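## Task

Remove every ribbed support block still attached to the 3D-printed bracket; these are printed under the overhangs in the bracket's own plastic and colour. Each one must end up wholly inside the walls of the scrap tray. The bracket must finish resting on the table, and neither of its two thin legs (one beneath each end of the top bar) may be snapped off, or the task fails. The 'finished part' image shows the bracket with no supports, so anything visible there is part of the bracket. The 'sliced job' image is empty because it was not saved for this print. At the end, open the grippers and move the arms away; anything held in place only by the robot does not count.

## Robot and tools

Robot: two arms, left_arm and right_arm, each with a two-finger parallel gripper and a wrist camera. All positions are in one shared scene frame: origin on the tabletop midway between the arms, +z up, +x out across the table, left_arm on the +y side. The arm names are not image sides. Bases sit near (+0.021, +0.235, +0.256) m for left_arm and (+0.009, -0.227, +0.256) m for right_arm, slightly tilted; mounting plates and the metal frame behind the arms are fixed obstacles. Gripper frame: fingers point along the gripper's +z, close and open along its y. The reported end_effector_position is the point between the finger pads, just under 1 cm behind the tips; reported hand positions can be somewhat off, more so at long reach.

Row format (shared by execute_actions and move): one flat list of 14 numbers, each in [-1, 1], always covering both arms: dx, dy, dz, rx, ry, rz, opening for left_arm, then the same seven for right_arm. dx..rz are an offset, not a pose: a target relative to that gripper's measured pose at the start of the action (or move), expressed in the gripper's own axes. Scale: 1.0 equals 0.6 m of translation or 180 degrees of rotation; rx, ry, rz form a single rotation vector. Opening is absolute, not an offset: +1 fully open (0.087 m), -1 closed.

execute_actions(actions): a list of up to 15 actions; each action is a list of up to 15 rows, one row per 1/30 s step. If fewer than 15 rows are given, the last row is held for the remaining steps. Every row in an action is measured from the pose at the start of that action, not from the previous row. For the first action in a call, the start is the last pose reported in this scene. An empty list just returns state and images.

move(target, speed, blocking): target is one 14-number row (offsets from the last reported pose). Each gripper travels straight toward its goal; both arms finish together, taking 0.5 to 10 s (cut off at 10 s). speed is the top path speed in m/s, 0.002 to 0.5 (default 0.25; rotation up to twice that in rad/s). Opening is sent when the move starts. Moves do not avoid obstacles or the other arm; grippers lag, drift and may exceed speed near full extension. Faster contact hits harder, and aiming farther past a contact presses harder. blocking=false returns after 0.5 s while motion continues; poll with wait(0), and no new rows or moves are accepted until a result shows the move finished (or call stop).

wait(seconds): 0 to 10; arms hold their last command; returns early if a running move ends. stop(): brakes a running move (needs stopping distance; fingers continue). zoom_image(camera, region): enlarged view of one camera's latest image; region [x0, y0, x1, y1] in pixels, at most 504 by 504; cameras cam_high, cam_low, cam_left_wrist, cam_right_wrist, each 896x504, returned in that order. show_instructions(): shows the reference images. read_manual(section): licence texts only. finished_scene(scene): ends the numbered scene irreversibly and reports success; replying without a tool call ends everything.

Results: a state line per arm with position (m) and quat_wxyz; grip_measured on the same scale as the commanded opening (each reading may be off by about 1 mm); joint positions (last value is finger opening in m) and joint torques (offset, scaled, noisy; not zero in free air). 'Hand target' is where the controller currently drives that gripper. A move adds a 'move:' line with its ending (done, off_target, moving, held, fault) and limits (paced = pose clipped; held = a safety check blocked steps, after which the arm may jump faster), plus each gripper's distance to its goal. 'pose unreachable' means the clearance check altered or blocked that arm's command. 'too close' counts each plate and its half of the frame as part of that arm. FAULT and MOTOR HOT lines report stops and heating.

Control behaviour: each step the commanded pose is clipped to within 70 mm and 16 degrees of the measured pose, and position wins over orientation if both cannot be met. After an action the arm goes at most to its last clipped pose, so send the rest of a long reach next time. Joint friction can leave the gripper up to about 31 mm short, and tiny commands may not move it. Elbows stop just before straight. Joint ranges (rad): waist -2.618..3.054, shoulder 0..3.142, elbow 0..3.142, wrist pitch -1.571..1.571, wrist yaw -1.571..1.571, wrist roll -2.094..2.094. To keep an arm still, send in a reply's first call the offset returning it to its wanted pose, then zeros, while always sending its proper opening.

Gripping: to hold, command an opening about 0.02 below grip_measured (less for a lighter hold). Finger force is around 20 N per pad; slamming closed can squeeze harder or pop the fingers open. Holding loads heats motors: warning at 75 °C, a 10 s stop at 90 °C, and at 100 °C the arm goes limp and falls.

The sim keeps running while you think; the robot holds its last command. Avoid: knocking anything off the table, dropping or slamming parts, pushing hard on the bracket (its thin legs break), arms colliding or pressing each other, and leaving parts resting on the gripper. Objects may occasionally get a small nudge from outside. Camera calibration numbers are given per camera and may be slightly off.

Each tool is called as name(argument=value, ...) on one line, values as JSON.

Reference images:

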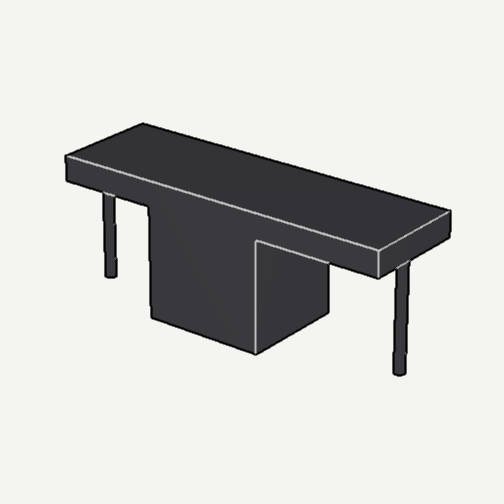

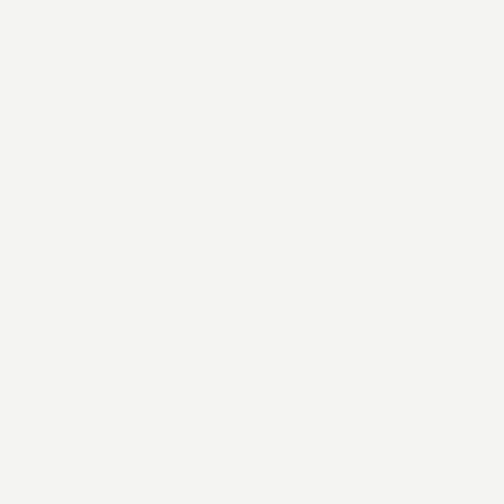

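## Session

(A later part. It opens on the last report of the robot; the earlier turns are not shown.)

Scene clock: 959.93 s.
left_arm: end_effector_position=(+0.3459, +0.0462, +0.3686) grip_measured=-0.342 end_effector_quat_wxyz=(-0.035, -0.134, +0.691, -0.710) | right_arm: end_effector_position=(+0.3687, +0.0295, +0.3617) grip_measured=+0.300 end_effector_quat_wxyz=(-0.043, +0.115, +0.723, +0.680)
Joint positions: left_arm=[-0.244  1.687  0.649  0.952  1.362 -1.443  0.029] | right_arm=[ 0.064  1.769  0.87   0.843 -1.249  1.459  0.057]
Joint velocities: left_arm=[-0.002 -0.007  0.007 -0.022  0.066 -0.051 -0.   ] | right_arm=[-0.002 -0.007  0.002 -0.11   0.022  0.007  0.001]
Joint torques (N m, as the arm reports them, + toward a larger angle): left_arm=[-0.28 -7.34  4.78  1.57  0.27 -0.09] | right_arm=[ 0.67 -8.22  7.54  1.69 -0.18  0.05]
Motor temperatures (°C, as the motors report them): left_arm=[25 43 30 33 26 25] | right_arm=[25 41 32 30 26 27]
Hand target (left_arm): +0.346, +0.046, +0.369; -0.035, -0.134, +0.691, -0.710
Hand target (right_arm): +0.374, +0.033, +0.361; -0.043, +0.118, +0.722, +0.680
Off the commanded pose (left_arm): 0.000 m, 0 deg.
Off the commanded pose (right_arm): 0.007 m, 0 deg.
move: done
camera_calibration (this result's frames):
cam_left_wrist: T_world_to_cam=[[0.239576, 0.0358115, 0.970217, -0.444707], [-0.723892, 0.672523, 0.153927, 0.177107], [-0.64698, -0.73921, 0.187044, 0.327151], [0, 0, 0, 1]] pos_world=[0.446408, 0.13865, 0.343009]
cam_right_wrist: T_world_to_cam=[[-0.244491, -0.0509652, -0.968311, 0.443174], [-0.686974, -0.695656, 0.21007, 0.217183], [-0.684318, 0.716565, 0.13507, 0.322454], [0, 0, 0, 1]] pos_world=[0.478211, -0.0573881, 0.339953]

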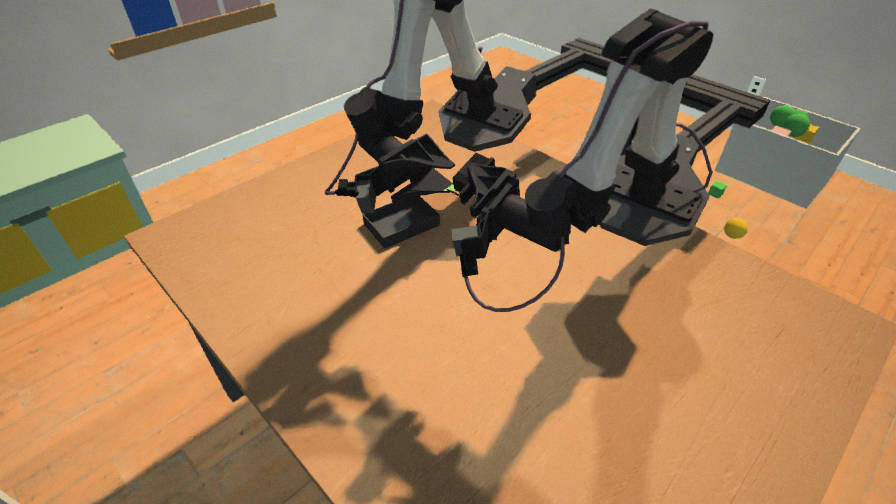

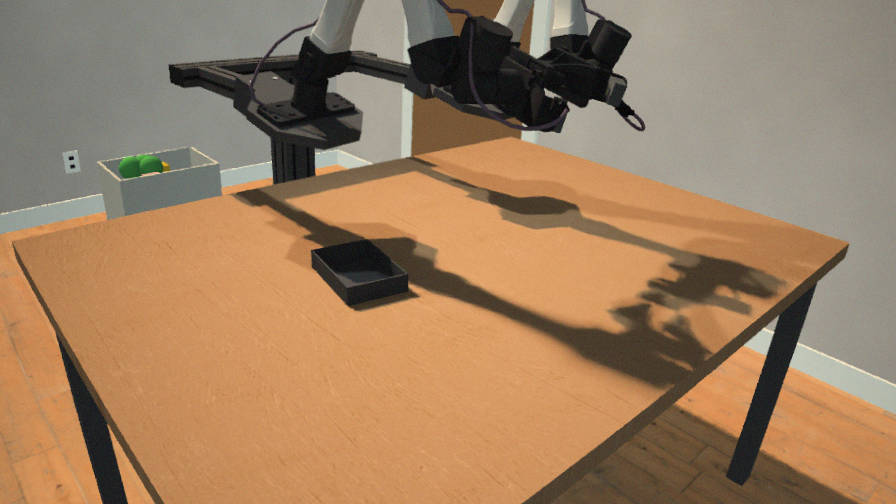

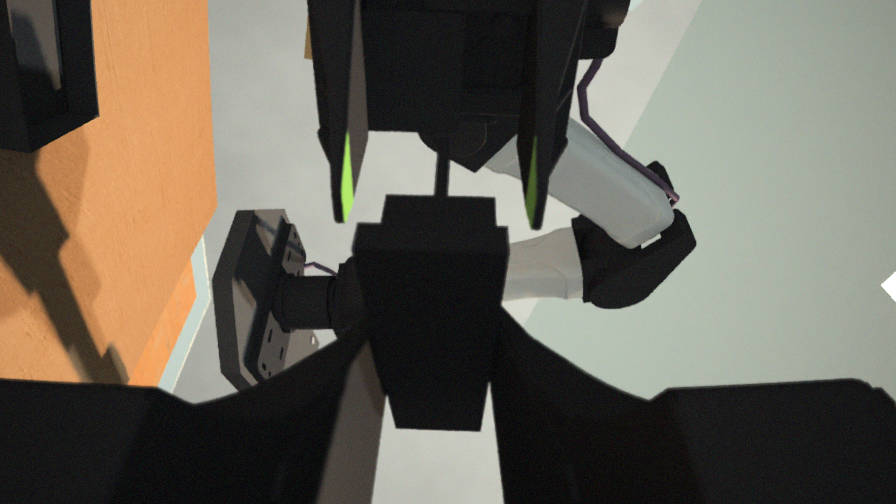

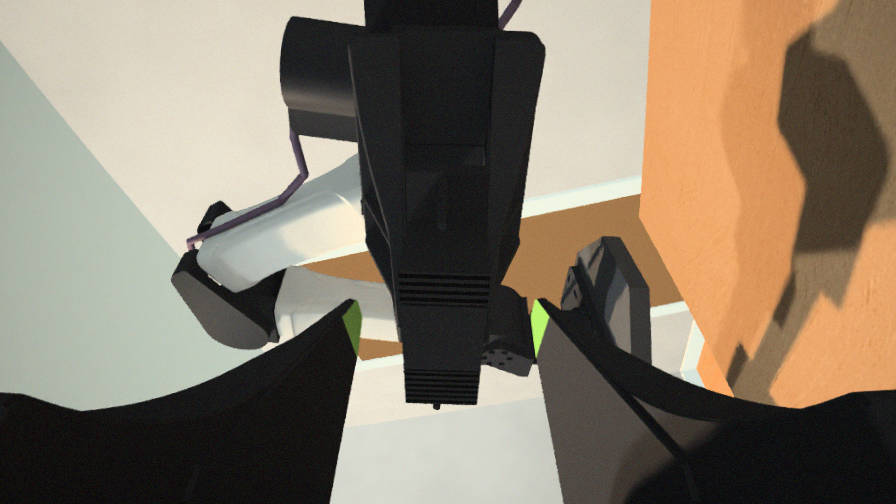

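zoom_image(camera="cam_right_wrist", region=[380, 255, 510, 425])

Region (380, 255, 510, 425) of cam_right_wrist's 896x504 image, scaled by 2.965, with more detail than that image has; it fills the left 385 columns of this view, and the rest is white.

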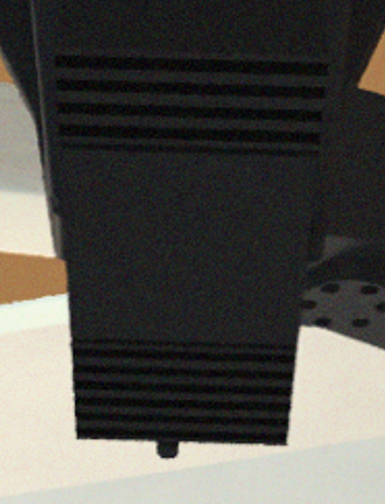

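move(target=[0,0,0,0,0,0,-0.375, -0.0018,0,0.058,0,0.0556,0,0.3], speed=0.06)

zoom_image(camera="cam_right_wrist", region=[330, 264, 570, 504])

Scene clock: 990.63 s.
left_arm: end_effector_position=(+0.3459, +0.0462, +0.3686) grip_measured=-0.342 end_effector_quat_wxyz=(-0.035, -0.134, +0.691, -0.710) | right_arm: end_effector_position=(+0.3732, +0.0599, +0.3613) grip_measured=+0.300 end_effector_quat_wxyz=(-0.096, +0.061, +0.717, +0.687)
Joint positions: left_arm=[-0.244  1.687  0.649  0.952  1.362 -1.443  0.029] | right_arm=[ 0.138  1.884  1.055  0.723 -1.328  1.408  0.057]
Joint velocities: left_arm=[-0.002 -0.017 -0.007 -0.037  0.022 -0.007 -0.001] | right_arm=[ 0.007  0.002  0.017 -0.007  0.037  0.037 -0.001]
Joint torques (N m, as the arm reports them, + toward a larger angle): left_arm=[-0.4  -7.41  4.7   1.55  0.27 -0.08] | right_arm=[ 1.14 -9.4   7.85  1.38 -0.41 -0.1 ]
Motor temperatures (°C, as the motors report them): left_arm=[25 43 30 33 26 25] | right_arm=[25 41 33 32 26 27]
Hand target (left_arm): +0.346, +0.046, +0.369; -0.035, -0.134, +0.691, -0.710
Hand target (right_arm): +0.373, +0.064, +0.359; -0.106, +0.056, +0.717, +0.687
Off the commanded pose (left_arm): 0.000 m, 0 deg.
Off the commanded pose (right_arm): 0.005 m, 1 deg.
move: done
camera_calibration (this result's frames):
cam_left_wrist: T_world_to_cam=[[0.239576, 0.0358115, 0.970217, -0.444707], [-0.723892, 0.672523, 0.153927, 0.177107], [-0.64698, -0.73921, 0.187044, 0.327151], [0, 0, 0, 1]] pos_world=[0.446408, 0.13865, 0.343009]
cam_right_wrist: T_world_to_cam=[[-0.23834, -0.0526152, -0.969755, 0.443736], [-0.574539, -0.797418, 0.184471, 0.214882], [-0.783006, 0.601129, 0.159827, 0.338658], [0, 0, 0, 1]] pos_world=[0.494389, -0.0088795, 0.336549]

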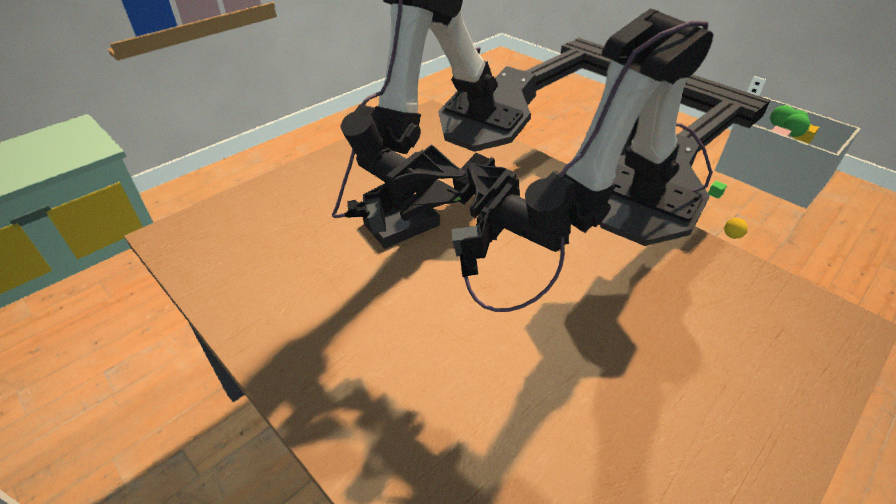

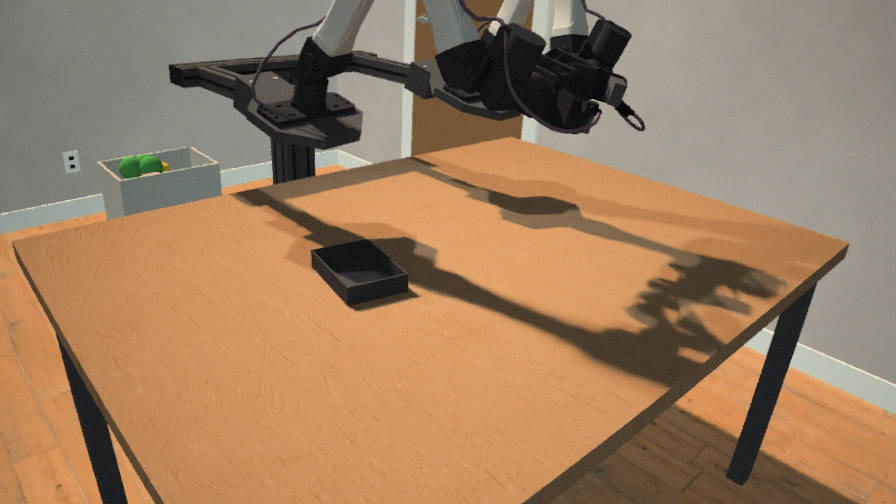

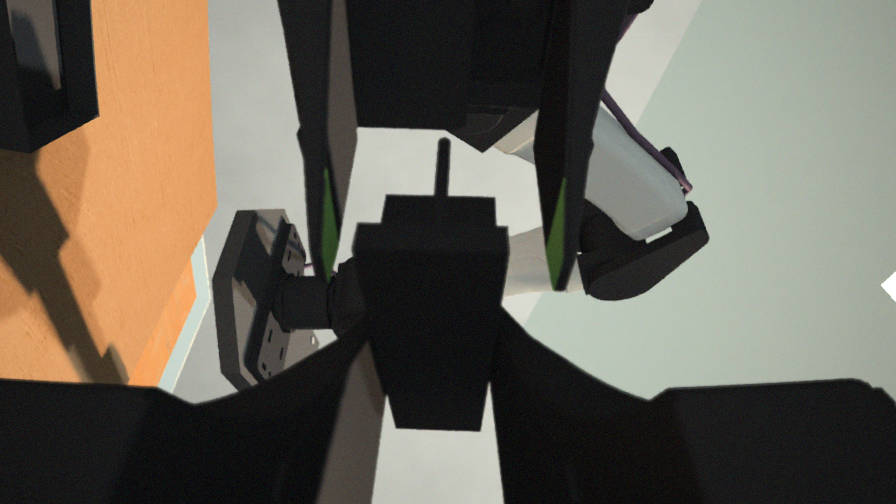

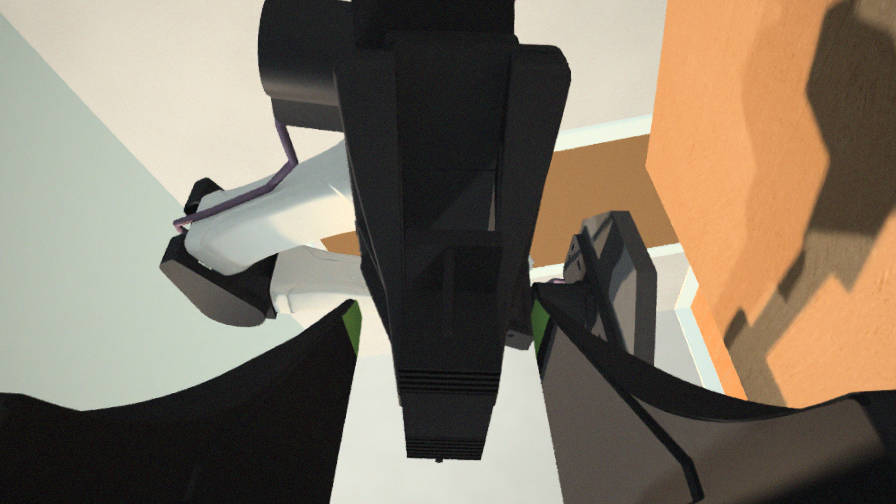

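Region (330, 264, 570, 504) of cam_right_wrist's 896x504 image, scaled by 2.100, with more detail than that image has.

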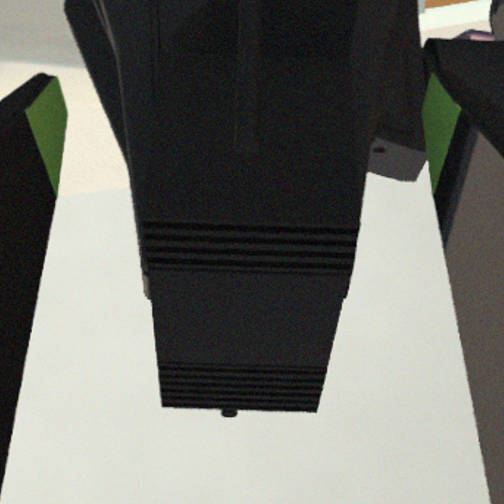

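zoom_image(camera="cam_right_wrist", region=[380, 350, 520, 475])

Region (380, 350, 520, 475) of cam_right_wrist's 896x504 image, scaled by 3.600, with more detail than that image has; it fills the top 450 rows of this view, and the rest is white.

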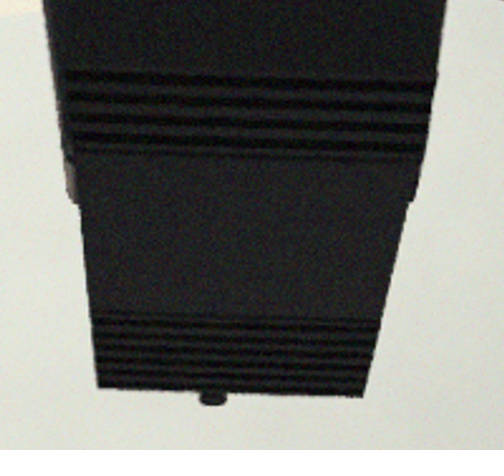

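execute_actions(actions=[[[0,0,0,0,0,0,-0.375,0,0,0,0,0,0,0.26],[0,0,0,0,0,0,-0.375,0,0,0,0,0,0,0.22],[0,0,0,0,0,0,-0.375,0,0,0,0,0,0,0.18],[0,0,0,0,0,0,-0.375,0,0,0,0,0,0,0.14],[0,0,0,0,0,0,-0.375,0,0,0,0,0,0,0.10],[0,0,0,0,0,0,-0.375,0,0,0,0,0,0,0.06],[0,0,0,0,0,0,-0.375,0,0,0,0,0,0,0.02],[0,0,0,0,0,0,-0.375,0,0,0,0,0,0,-0.02],[0,0,0,0,0,0,-0.375,0,0,0,0,0,0,-0.06],[0,0,0,0,0,0,-0.375,0,0,0,0,0,0,-0.10],[0,0,0,0,0,0,-0.375,0,0,0,0,0,0,-0.14],[0,0,0,0,0,0,-0.375,0,0,0,0,0,0,-0.18],[0,0,0,0,0,0,-0.375,0,0,0,0,0,0,-0.21],[0,0,0,0,0,0,-0.375,0,0,0,0,0,0,-0.24],[0,0,0,0,0,0,-0.375,0,0,0,0,0,0,-0.26]],[[0,0,0,0,0,0,-0.375,0,0,0,0,0,0,-0.27],[0,0,0,0,0,0,-0.375,0,0,0,0,0,0,-0.28],[0,0,0,0,0,0,-0.375,0,0,0,0,0,0,-0.29],[0,0,0,0,0,0,-0.375,0,0,0,0,0,0,-0.30],[0,0,0,0,0,0,-0.375,0,0,0,0,0,0,-0.31],[0,0,0,0,0,0,-0.375,0,0,0,0,0,0,-0.32],[0,0,0,0,0,0,-0.375,0,0,0,0,0,0,-0.33],[0,0,0,0,0,0,-0.375,0,0,0,0,0,0,-0.34],[0,0,0,0,0,0,-0.375,0,0,0,0,0,0,-0.35],[0,0,0,0,0,0,-0.375,0,0,0,0,0,0,-0.36],[0,0,0,0,0,0,-0.375,0,0,0,0,0,0,-0.37]]])

Scene clock: 1010.00 s.
left_arm: end_effector_position=(+0.3460, +0.0462, +0.3688) grip_measured=-0.342 end_effector_quat_wxyz=(-0.034, -0.133, +0.691, -0.710) | right_arm: end_effector_position=(+0.3728, +0.0598, +0.3608) grip_measured=-0.322 end_effector_quat_wxyz=(-0.097, +0.060, +0.718, +0.687)
Joint positions: left_arm=[-0.244  1.687  0.649  0.955  1.362 -1.443  0.029] | right_arm=[ 0.138  1.884  1.055  0.719 -1.329  1.402  0.03 ]
Joint velocities: left_arm=[-0.002  0.012 -0.002  0.066 -0.022  0.037 -0.   ] | right_arm=[-0.002 -0.002  0.017  0.051  0.037 -0.051 -0.   ]
Joint torques (N m, as the arm reports them, + toward a larger angle): left_arm=[-0.37 -7.37  4.68  1.55  0.3  -0.11] | right_arm=[  0.22 -10.82   5.92   1.59  -0.37  -0.05]
Motor temperatures (°C, as the motors report them): left_arm=[25 44 30 34 26 25] | right_arm=[25 43 34 32 26 27]
Hand target (left_arm): +0.346, +0.046, +0.369; -0.035, -0.134, +0.691, -0.710
Hand target (right_arm): +0.373, +0.060, +0.361; -0.097, +0.060, +0.718, +0.687
Off the commanded pose (left_arm): 0.000 m, 0 deg.
Off the commanded pose (right_arm): 0.000 m, 0 deg.
camera_calibration (this result's frames):
cam_left_wrist: T_world_to_cam=[[0.236619, 0.0360296, 0.970934, -0.444169], [-0.724528, 0.672362, 0.151619, 0.178214], [-0.647357, -0.739345, 0.185198, 0.327999], [0, 0, 0, 1]] pos_world=[0.446552, 0.138683, 0.343493]
cam_right_wrist: T_world_to_cam=[[-0.237415, -0.0534369, -0.969937, 0.442982], [-0.573212, -0.798413, 0.184294, 0.21424], [-0.784259, 0.599734, 0.158925, 0.339315], [0, 0, 0, 1]] pos_world=[0.494086, -0.00877506, 0.336256]

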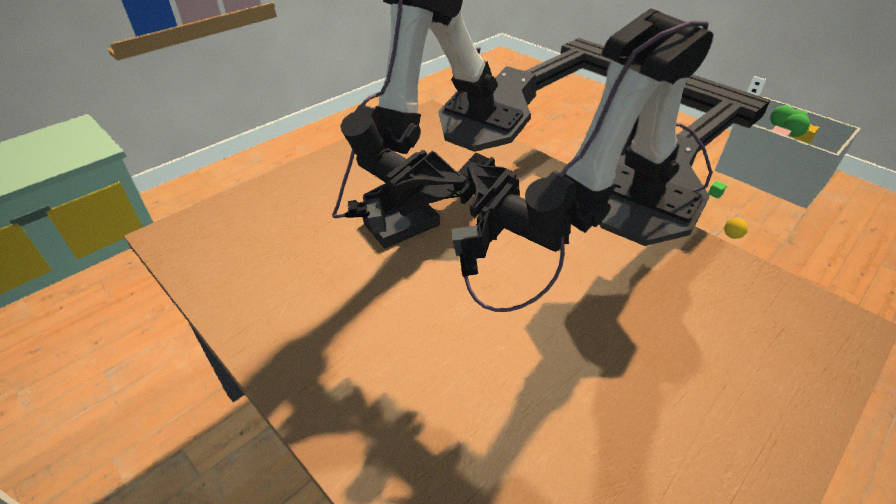

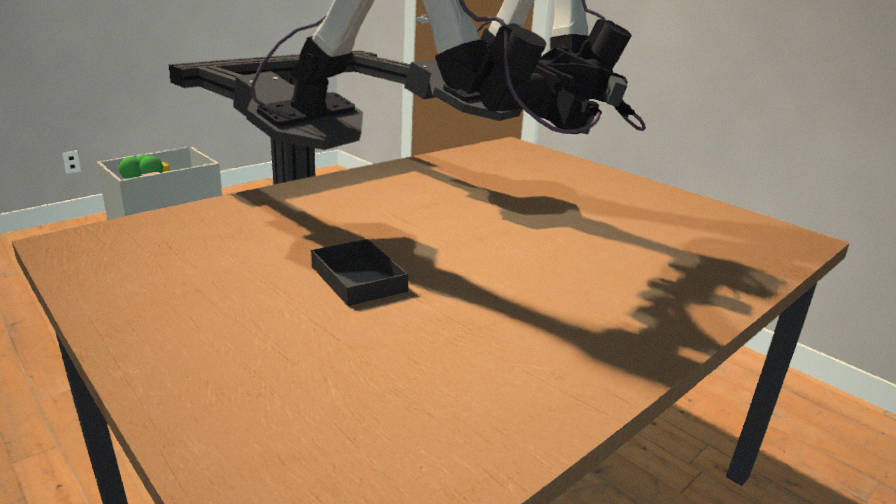

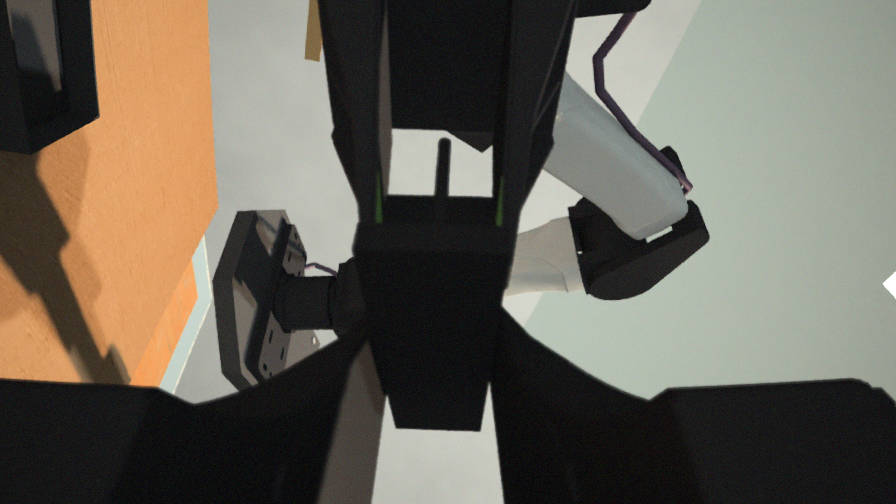

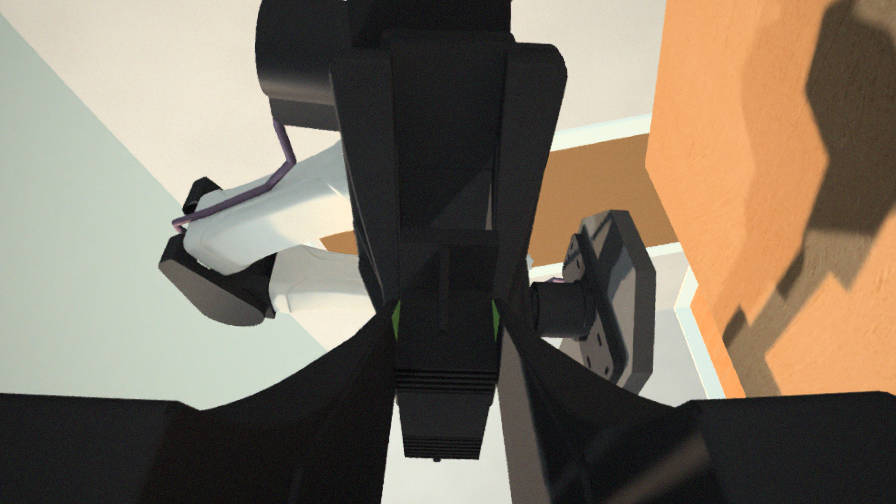

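execute_actions(actions=[[[0,0,-0.002,0,0,0,-0.375,0,0,-0.003,0,0,0,-0.37],[0,0,-0.004,0,0,0,-0.375,0,0,-0.006,0,0,0,-0.37],[0,0,-0.006,0,0,0,-0.375,0,0,-0.009,0,0,0,-0.37],[0,0,-0.008,0,0,0,-0.375,0,0,-0.012,0,0,0,-0.37],[0,0,-0.010,0,0,0,-0.375,0,0,-0.015,0,0,0,-0.37],[0,0,-0.012,0,0,0,-0.375,0,0,-0.018,0,0,0,-0.37],[0,0,-0.014,0,0,0,-0.375,0,0,-0.021,0,0,0,-0.37],[0,0,-0.016,0,0,0,-0.375,0,0,-0.024,0,0,0,-0.37],[0,0,-0.018,0,0,0,-0.375,0,0,-0.027,0,0,0,-0.37],[0,0,-0.020,0,0,0,-0.375,0,0,-0.030,0,0,0,-0.37],[0,0,-0.022,0,0,0,-0.375,0,0,-0.033,0,0,0,-0.37],[0,0,-0.024,0,0,0,-0.375,0,0,-0.036,0,0,0,-0.37],[0,0,-0.026,0,0,0,-0.375,0,0,-0.039,0,0,0,-0.37],[0,0,-0.027,0,0,0,-0.375,0,0,-0.041,0,0,0,-0.37],[0,0,-0.027,0,0,0,-0.375,0,0,-0.042,0,0,0,-0.37]]])

wait(seconds=0.5)

Scene clock: 1027.77 s.
left_arm: end_effector_position=(+0.3448, +0.0476, +0.3687) grip_measured=-0.342 end_effector_quat_wxyz=(-0.032, -0.126, +0.691, -0.711) | right_arm: end_effector_position=(+0.3719, +0.0587, +0.3608) grip_measured=-0.322 end_effector_quat_wxyz=(-0.096, +0.055, +0.717, +0.688)
Joint positions: left_arm=[-0.239  1.687  0.649  0.956  1.373 -1.432  0.029] | right_arm=[ 0.136  1.884  1.055  0.715 -1.337  1.391  0.03 ]
Joint velocities: left_arm=[ 0.007 -0.002  0.002 -0.022  0.022 -0.022 -0.   ] | right_arm=[-0.002 -0.017 -0.012 -0.066 -0.007 -0.051  0.   ]
Joint torques (N m, as the arm reports them, + toward a larger angle): left_arm=[ 4.33 -8.39  3.91  1.36  0.71 -0.06] | right_arm=[ -5.01 -12.18   4.34   1.47  -0.99  -0.12]
Motor temperatures (°C, as the motors report them): left_arm=[25 44 30 34 26 25] | right_arm=[25 45 34 33 26 27]
Hand target (left_arm): +0.344, +0.061, +0.369; -0.033, -0.133, +0.690, -0.710
Hand target (right_arm): +0.374, +0.036, +0.362; -0.097, +0.060, +0.717, +0.688
Off the commanded pose (left_arm): 0.015 m, 1 deg.
Off the commanded pose (right_arm): 0.024 m, 1 deg.
camera_calibration (this result's frames):
cam_left_wrist: T_world_to_cam=[[0.224698, 0.0357536, 0.973772, -0.440799], [-0.721977, 0.677245, 0.14173, 0.178938], [-0.654415, -0.734888, 0.177989, 0.333104], [0, 0, 0, 1]] pos_world=[0.446224, 0.13937, 0.344588]
cam_right_wrist: T_world_to_cam=[[-0.229238, -0.0526437, -0.971946, 0.440302], [-0.570041, -0.802127, 0.177893, 0.214239], [-0.788989, 0.594829, 0.153869, 0.34309], [0, 0, 0, 1]] pos_world=[0.493753, -0.00905361, 0.337047]

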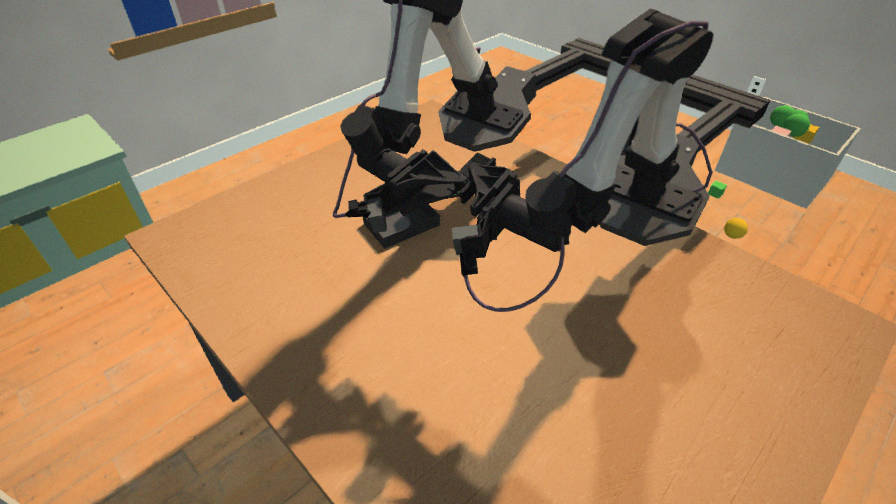

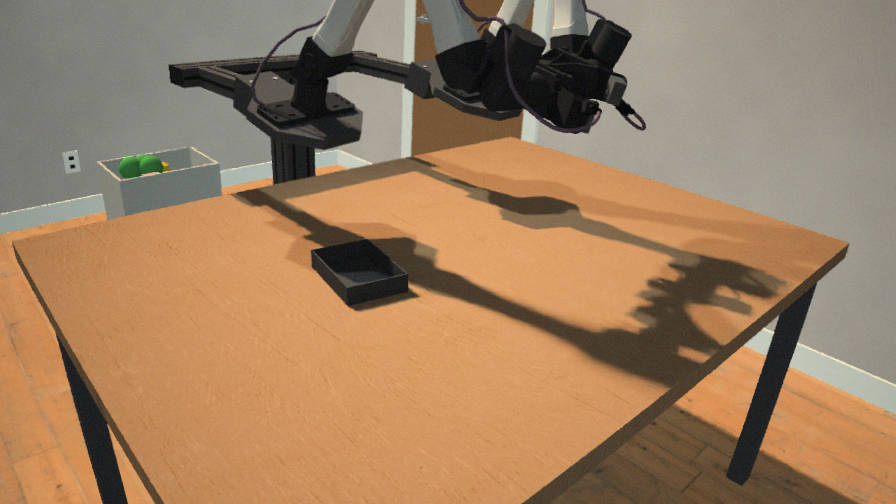

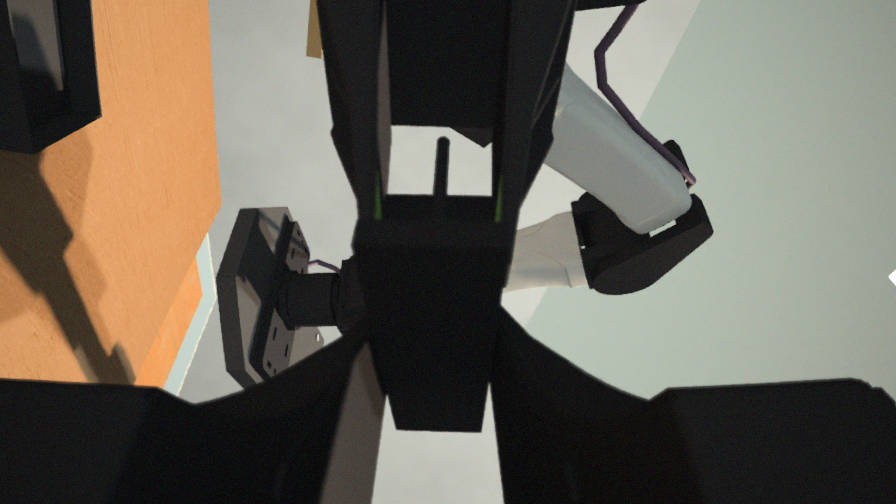

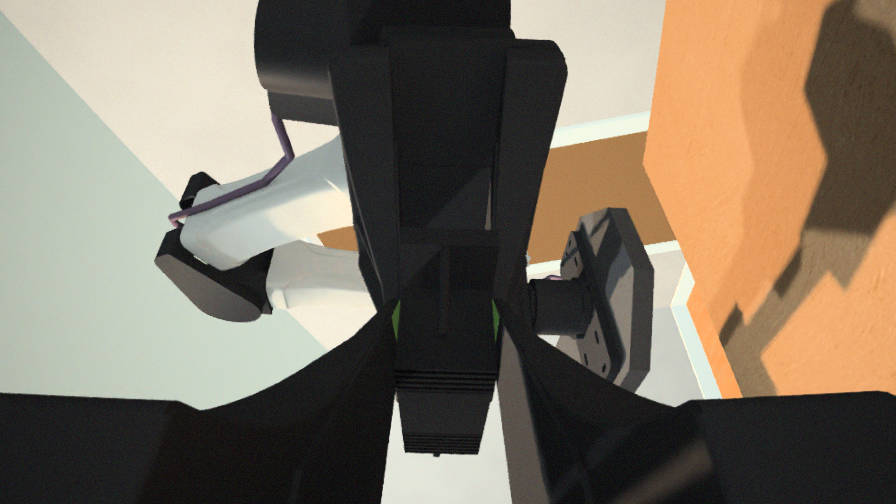

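Scene clock: 1028.27 s.
left_arm: end_effector_position=(+0.3445, +0.0476, +0.3687) grip_measured=-0.342 end_effector_quat_wxyz=(-0.031, -0.124, +0.691, -0.711) | right_arm: end_effector_position=(+0.3716, +0.0587, +0.3609) grip_measured=-0.322 end_effector_quat_wxyz=(-0.095, +0.053, +0.718, +0.688)
Joint positions: left_arm=[-0.239  1.687  0.649  0.956  1.375 -1.429  0.029] | right_arm=[ 0.136  1.882  1.055  0.71  -1.337  1.384  0.03 ]
Joint velocities: left_arm=[ 0.002 -0.012  0.002 -0.007 -0.037  0.037 -0.   ] | right_arm=[-0.012 -0.007 -0.007 -0.037  0.007  0.037 -0.001]
Joint torques (N m, as the arm reports them, + toward a larger angle): left_arm=[ 4.36 -8.31  3.93  1.39  0.7  -0.06] | right_arm=[ -5.01 -12.09   4.44   1.43  -1.01  -0.1 ]
Motor temperatures (°C, as the motors report them): left_arm=[25 44 30 34 26 25] | right_arm=[25 46 34 33 26 27]
Hand target (left_arm): +0.344, +0.061, +0.369; -0.033, -0.133, +0.690, -0.710
Hand target (right_arm): +0.374, +0.036, +0.362; -0.097, +0.060, +0.717, +0.688
Off the commanded pose (left_arm): 0.015 m, 1 deg.
Off the commanded pose (right_arm): 0.024 m, 1 deg.
wait: 0.50 s; at rest by 0.17 s
camera_calibration (this result's frames):
cam_left_wrist: T_world_to_cam=[[0.222081, 0.0356146, 0.974378, -0.440038], [-0.72142, 0.678273, 0.139635, 0.179251], [-0.655921, -0.733946, 0.176324, 0.334029], [0, 0, 0, 1]] pos_world=[0.446137, 0.13925, 0.344836]
cam_right_wrist: T_world_to_cam=[[-0.226132, -0.0532616, -0.97264, 0.439477], [-0.570266, -0.802271, 0.176515, 0.214622], [-0.789722, 0.594579, 0.151046, 0.344256], [0, 0, 0, 1]] pos_world=[0.493638, -0.00909513, 0.33757]

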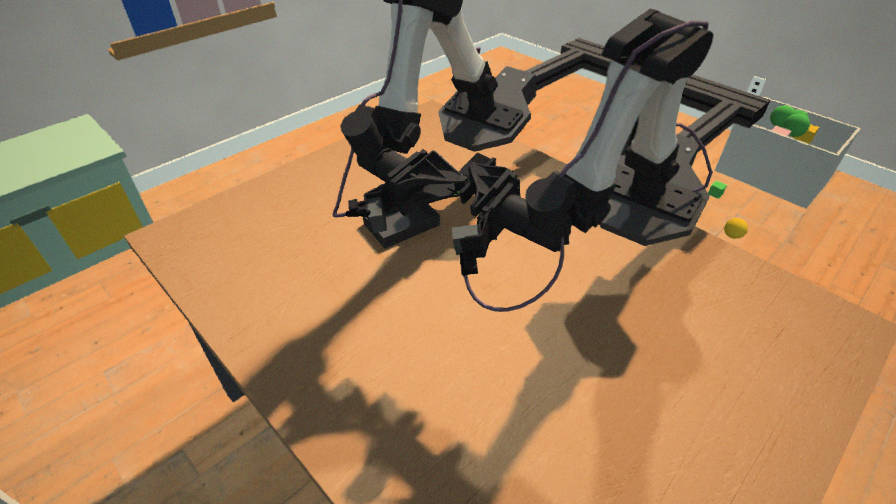

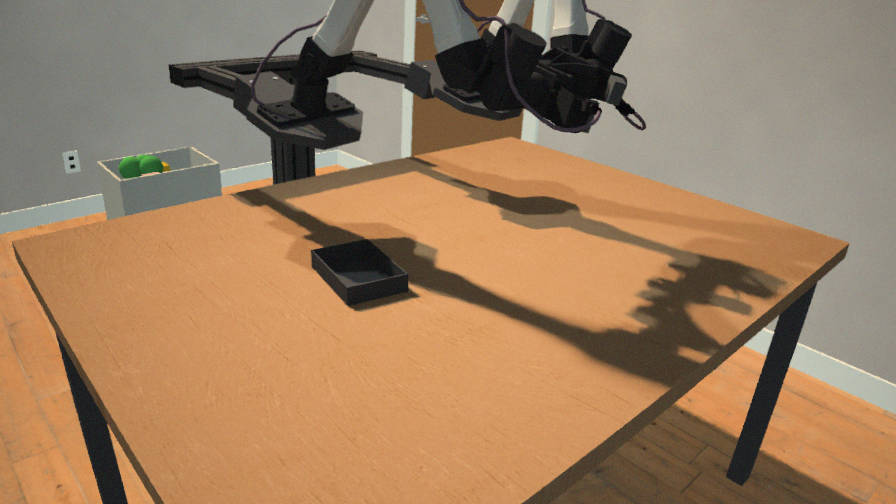

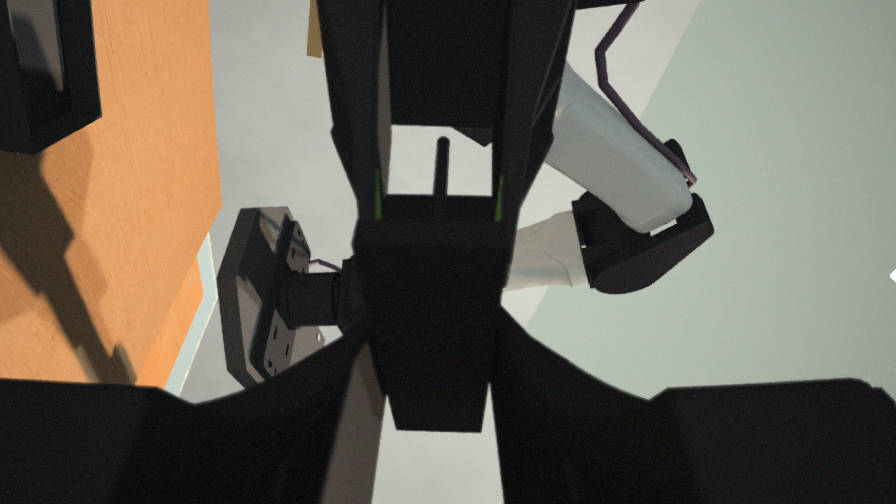

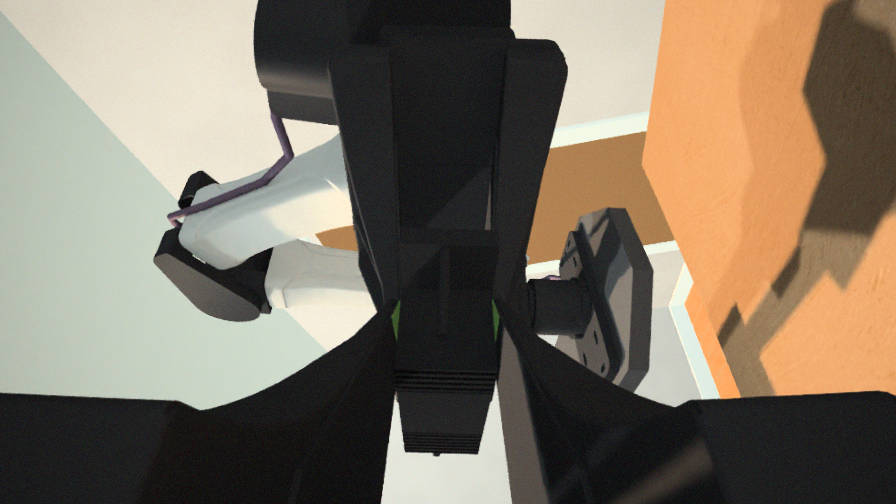

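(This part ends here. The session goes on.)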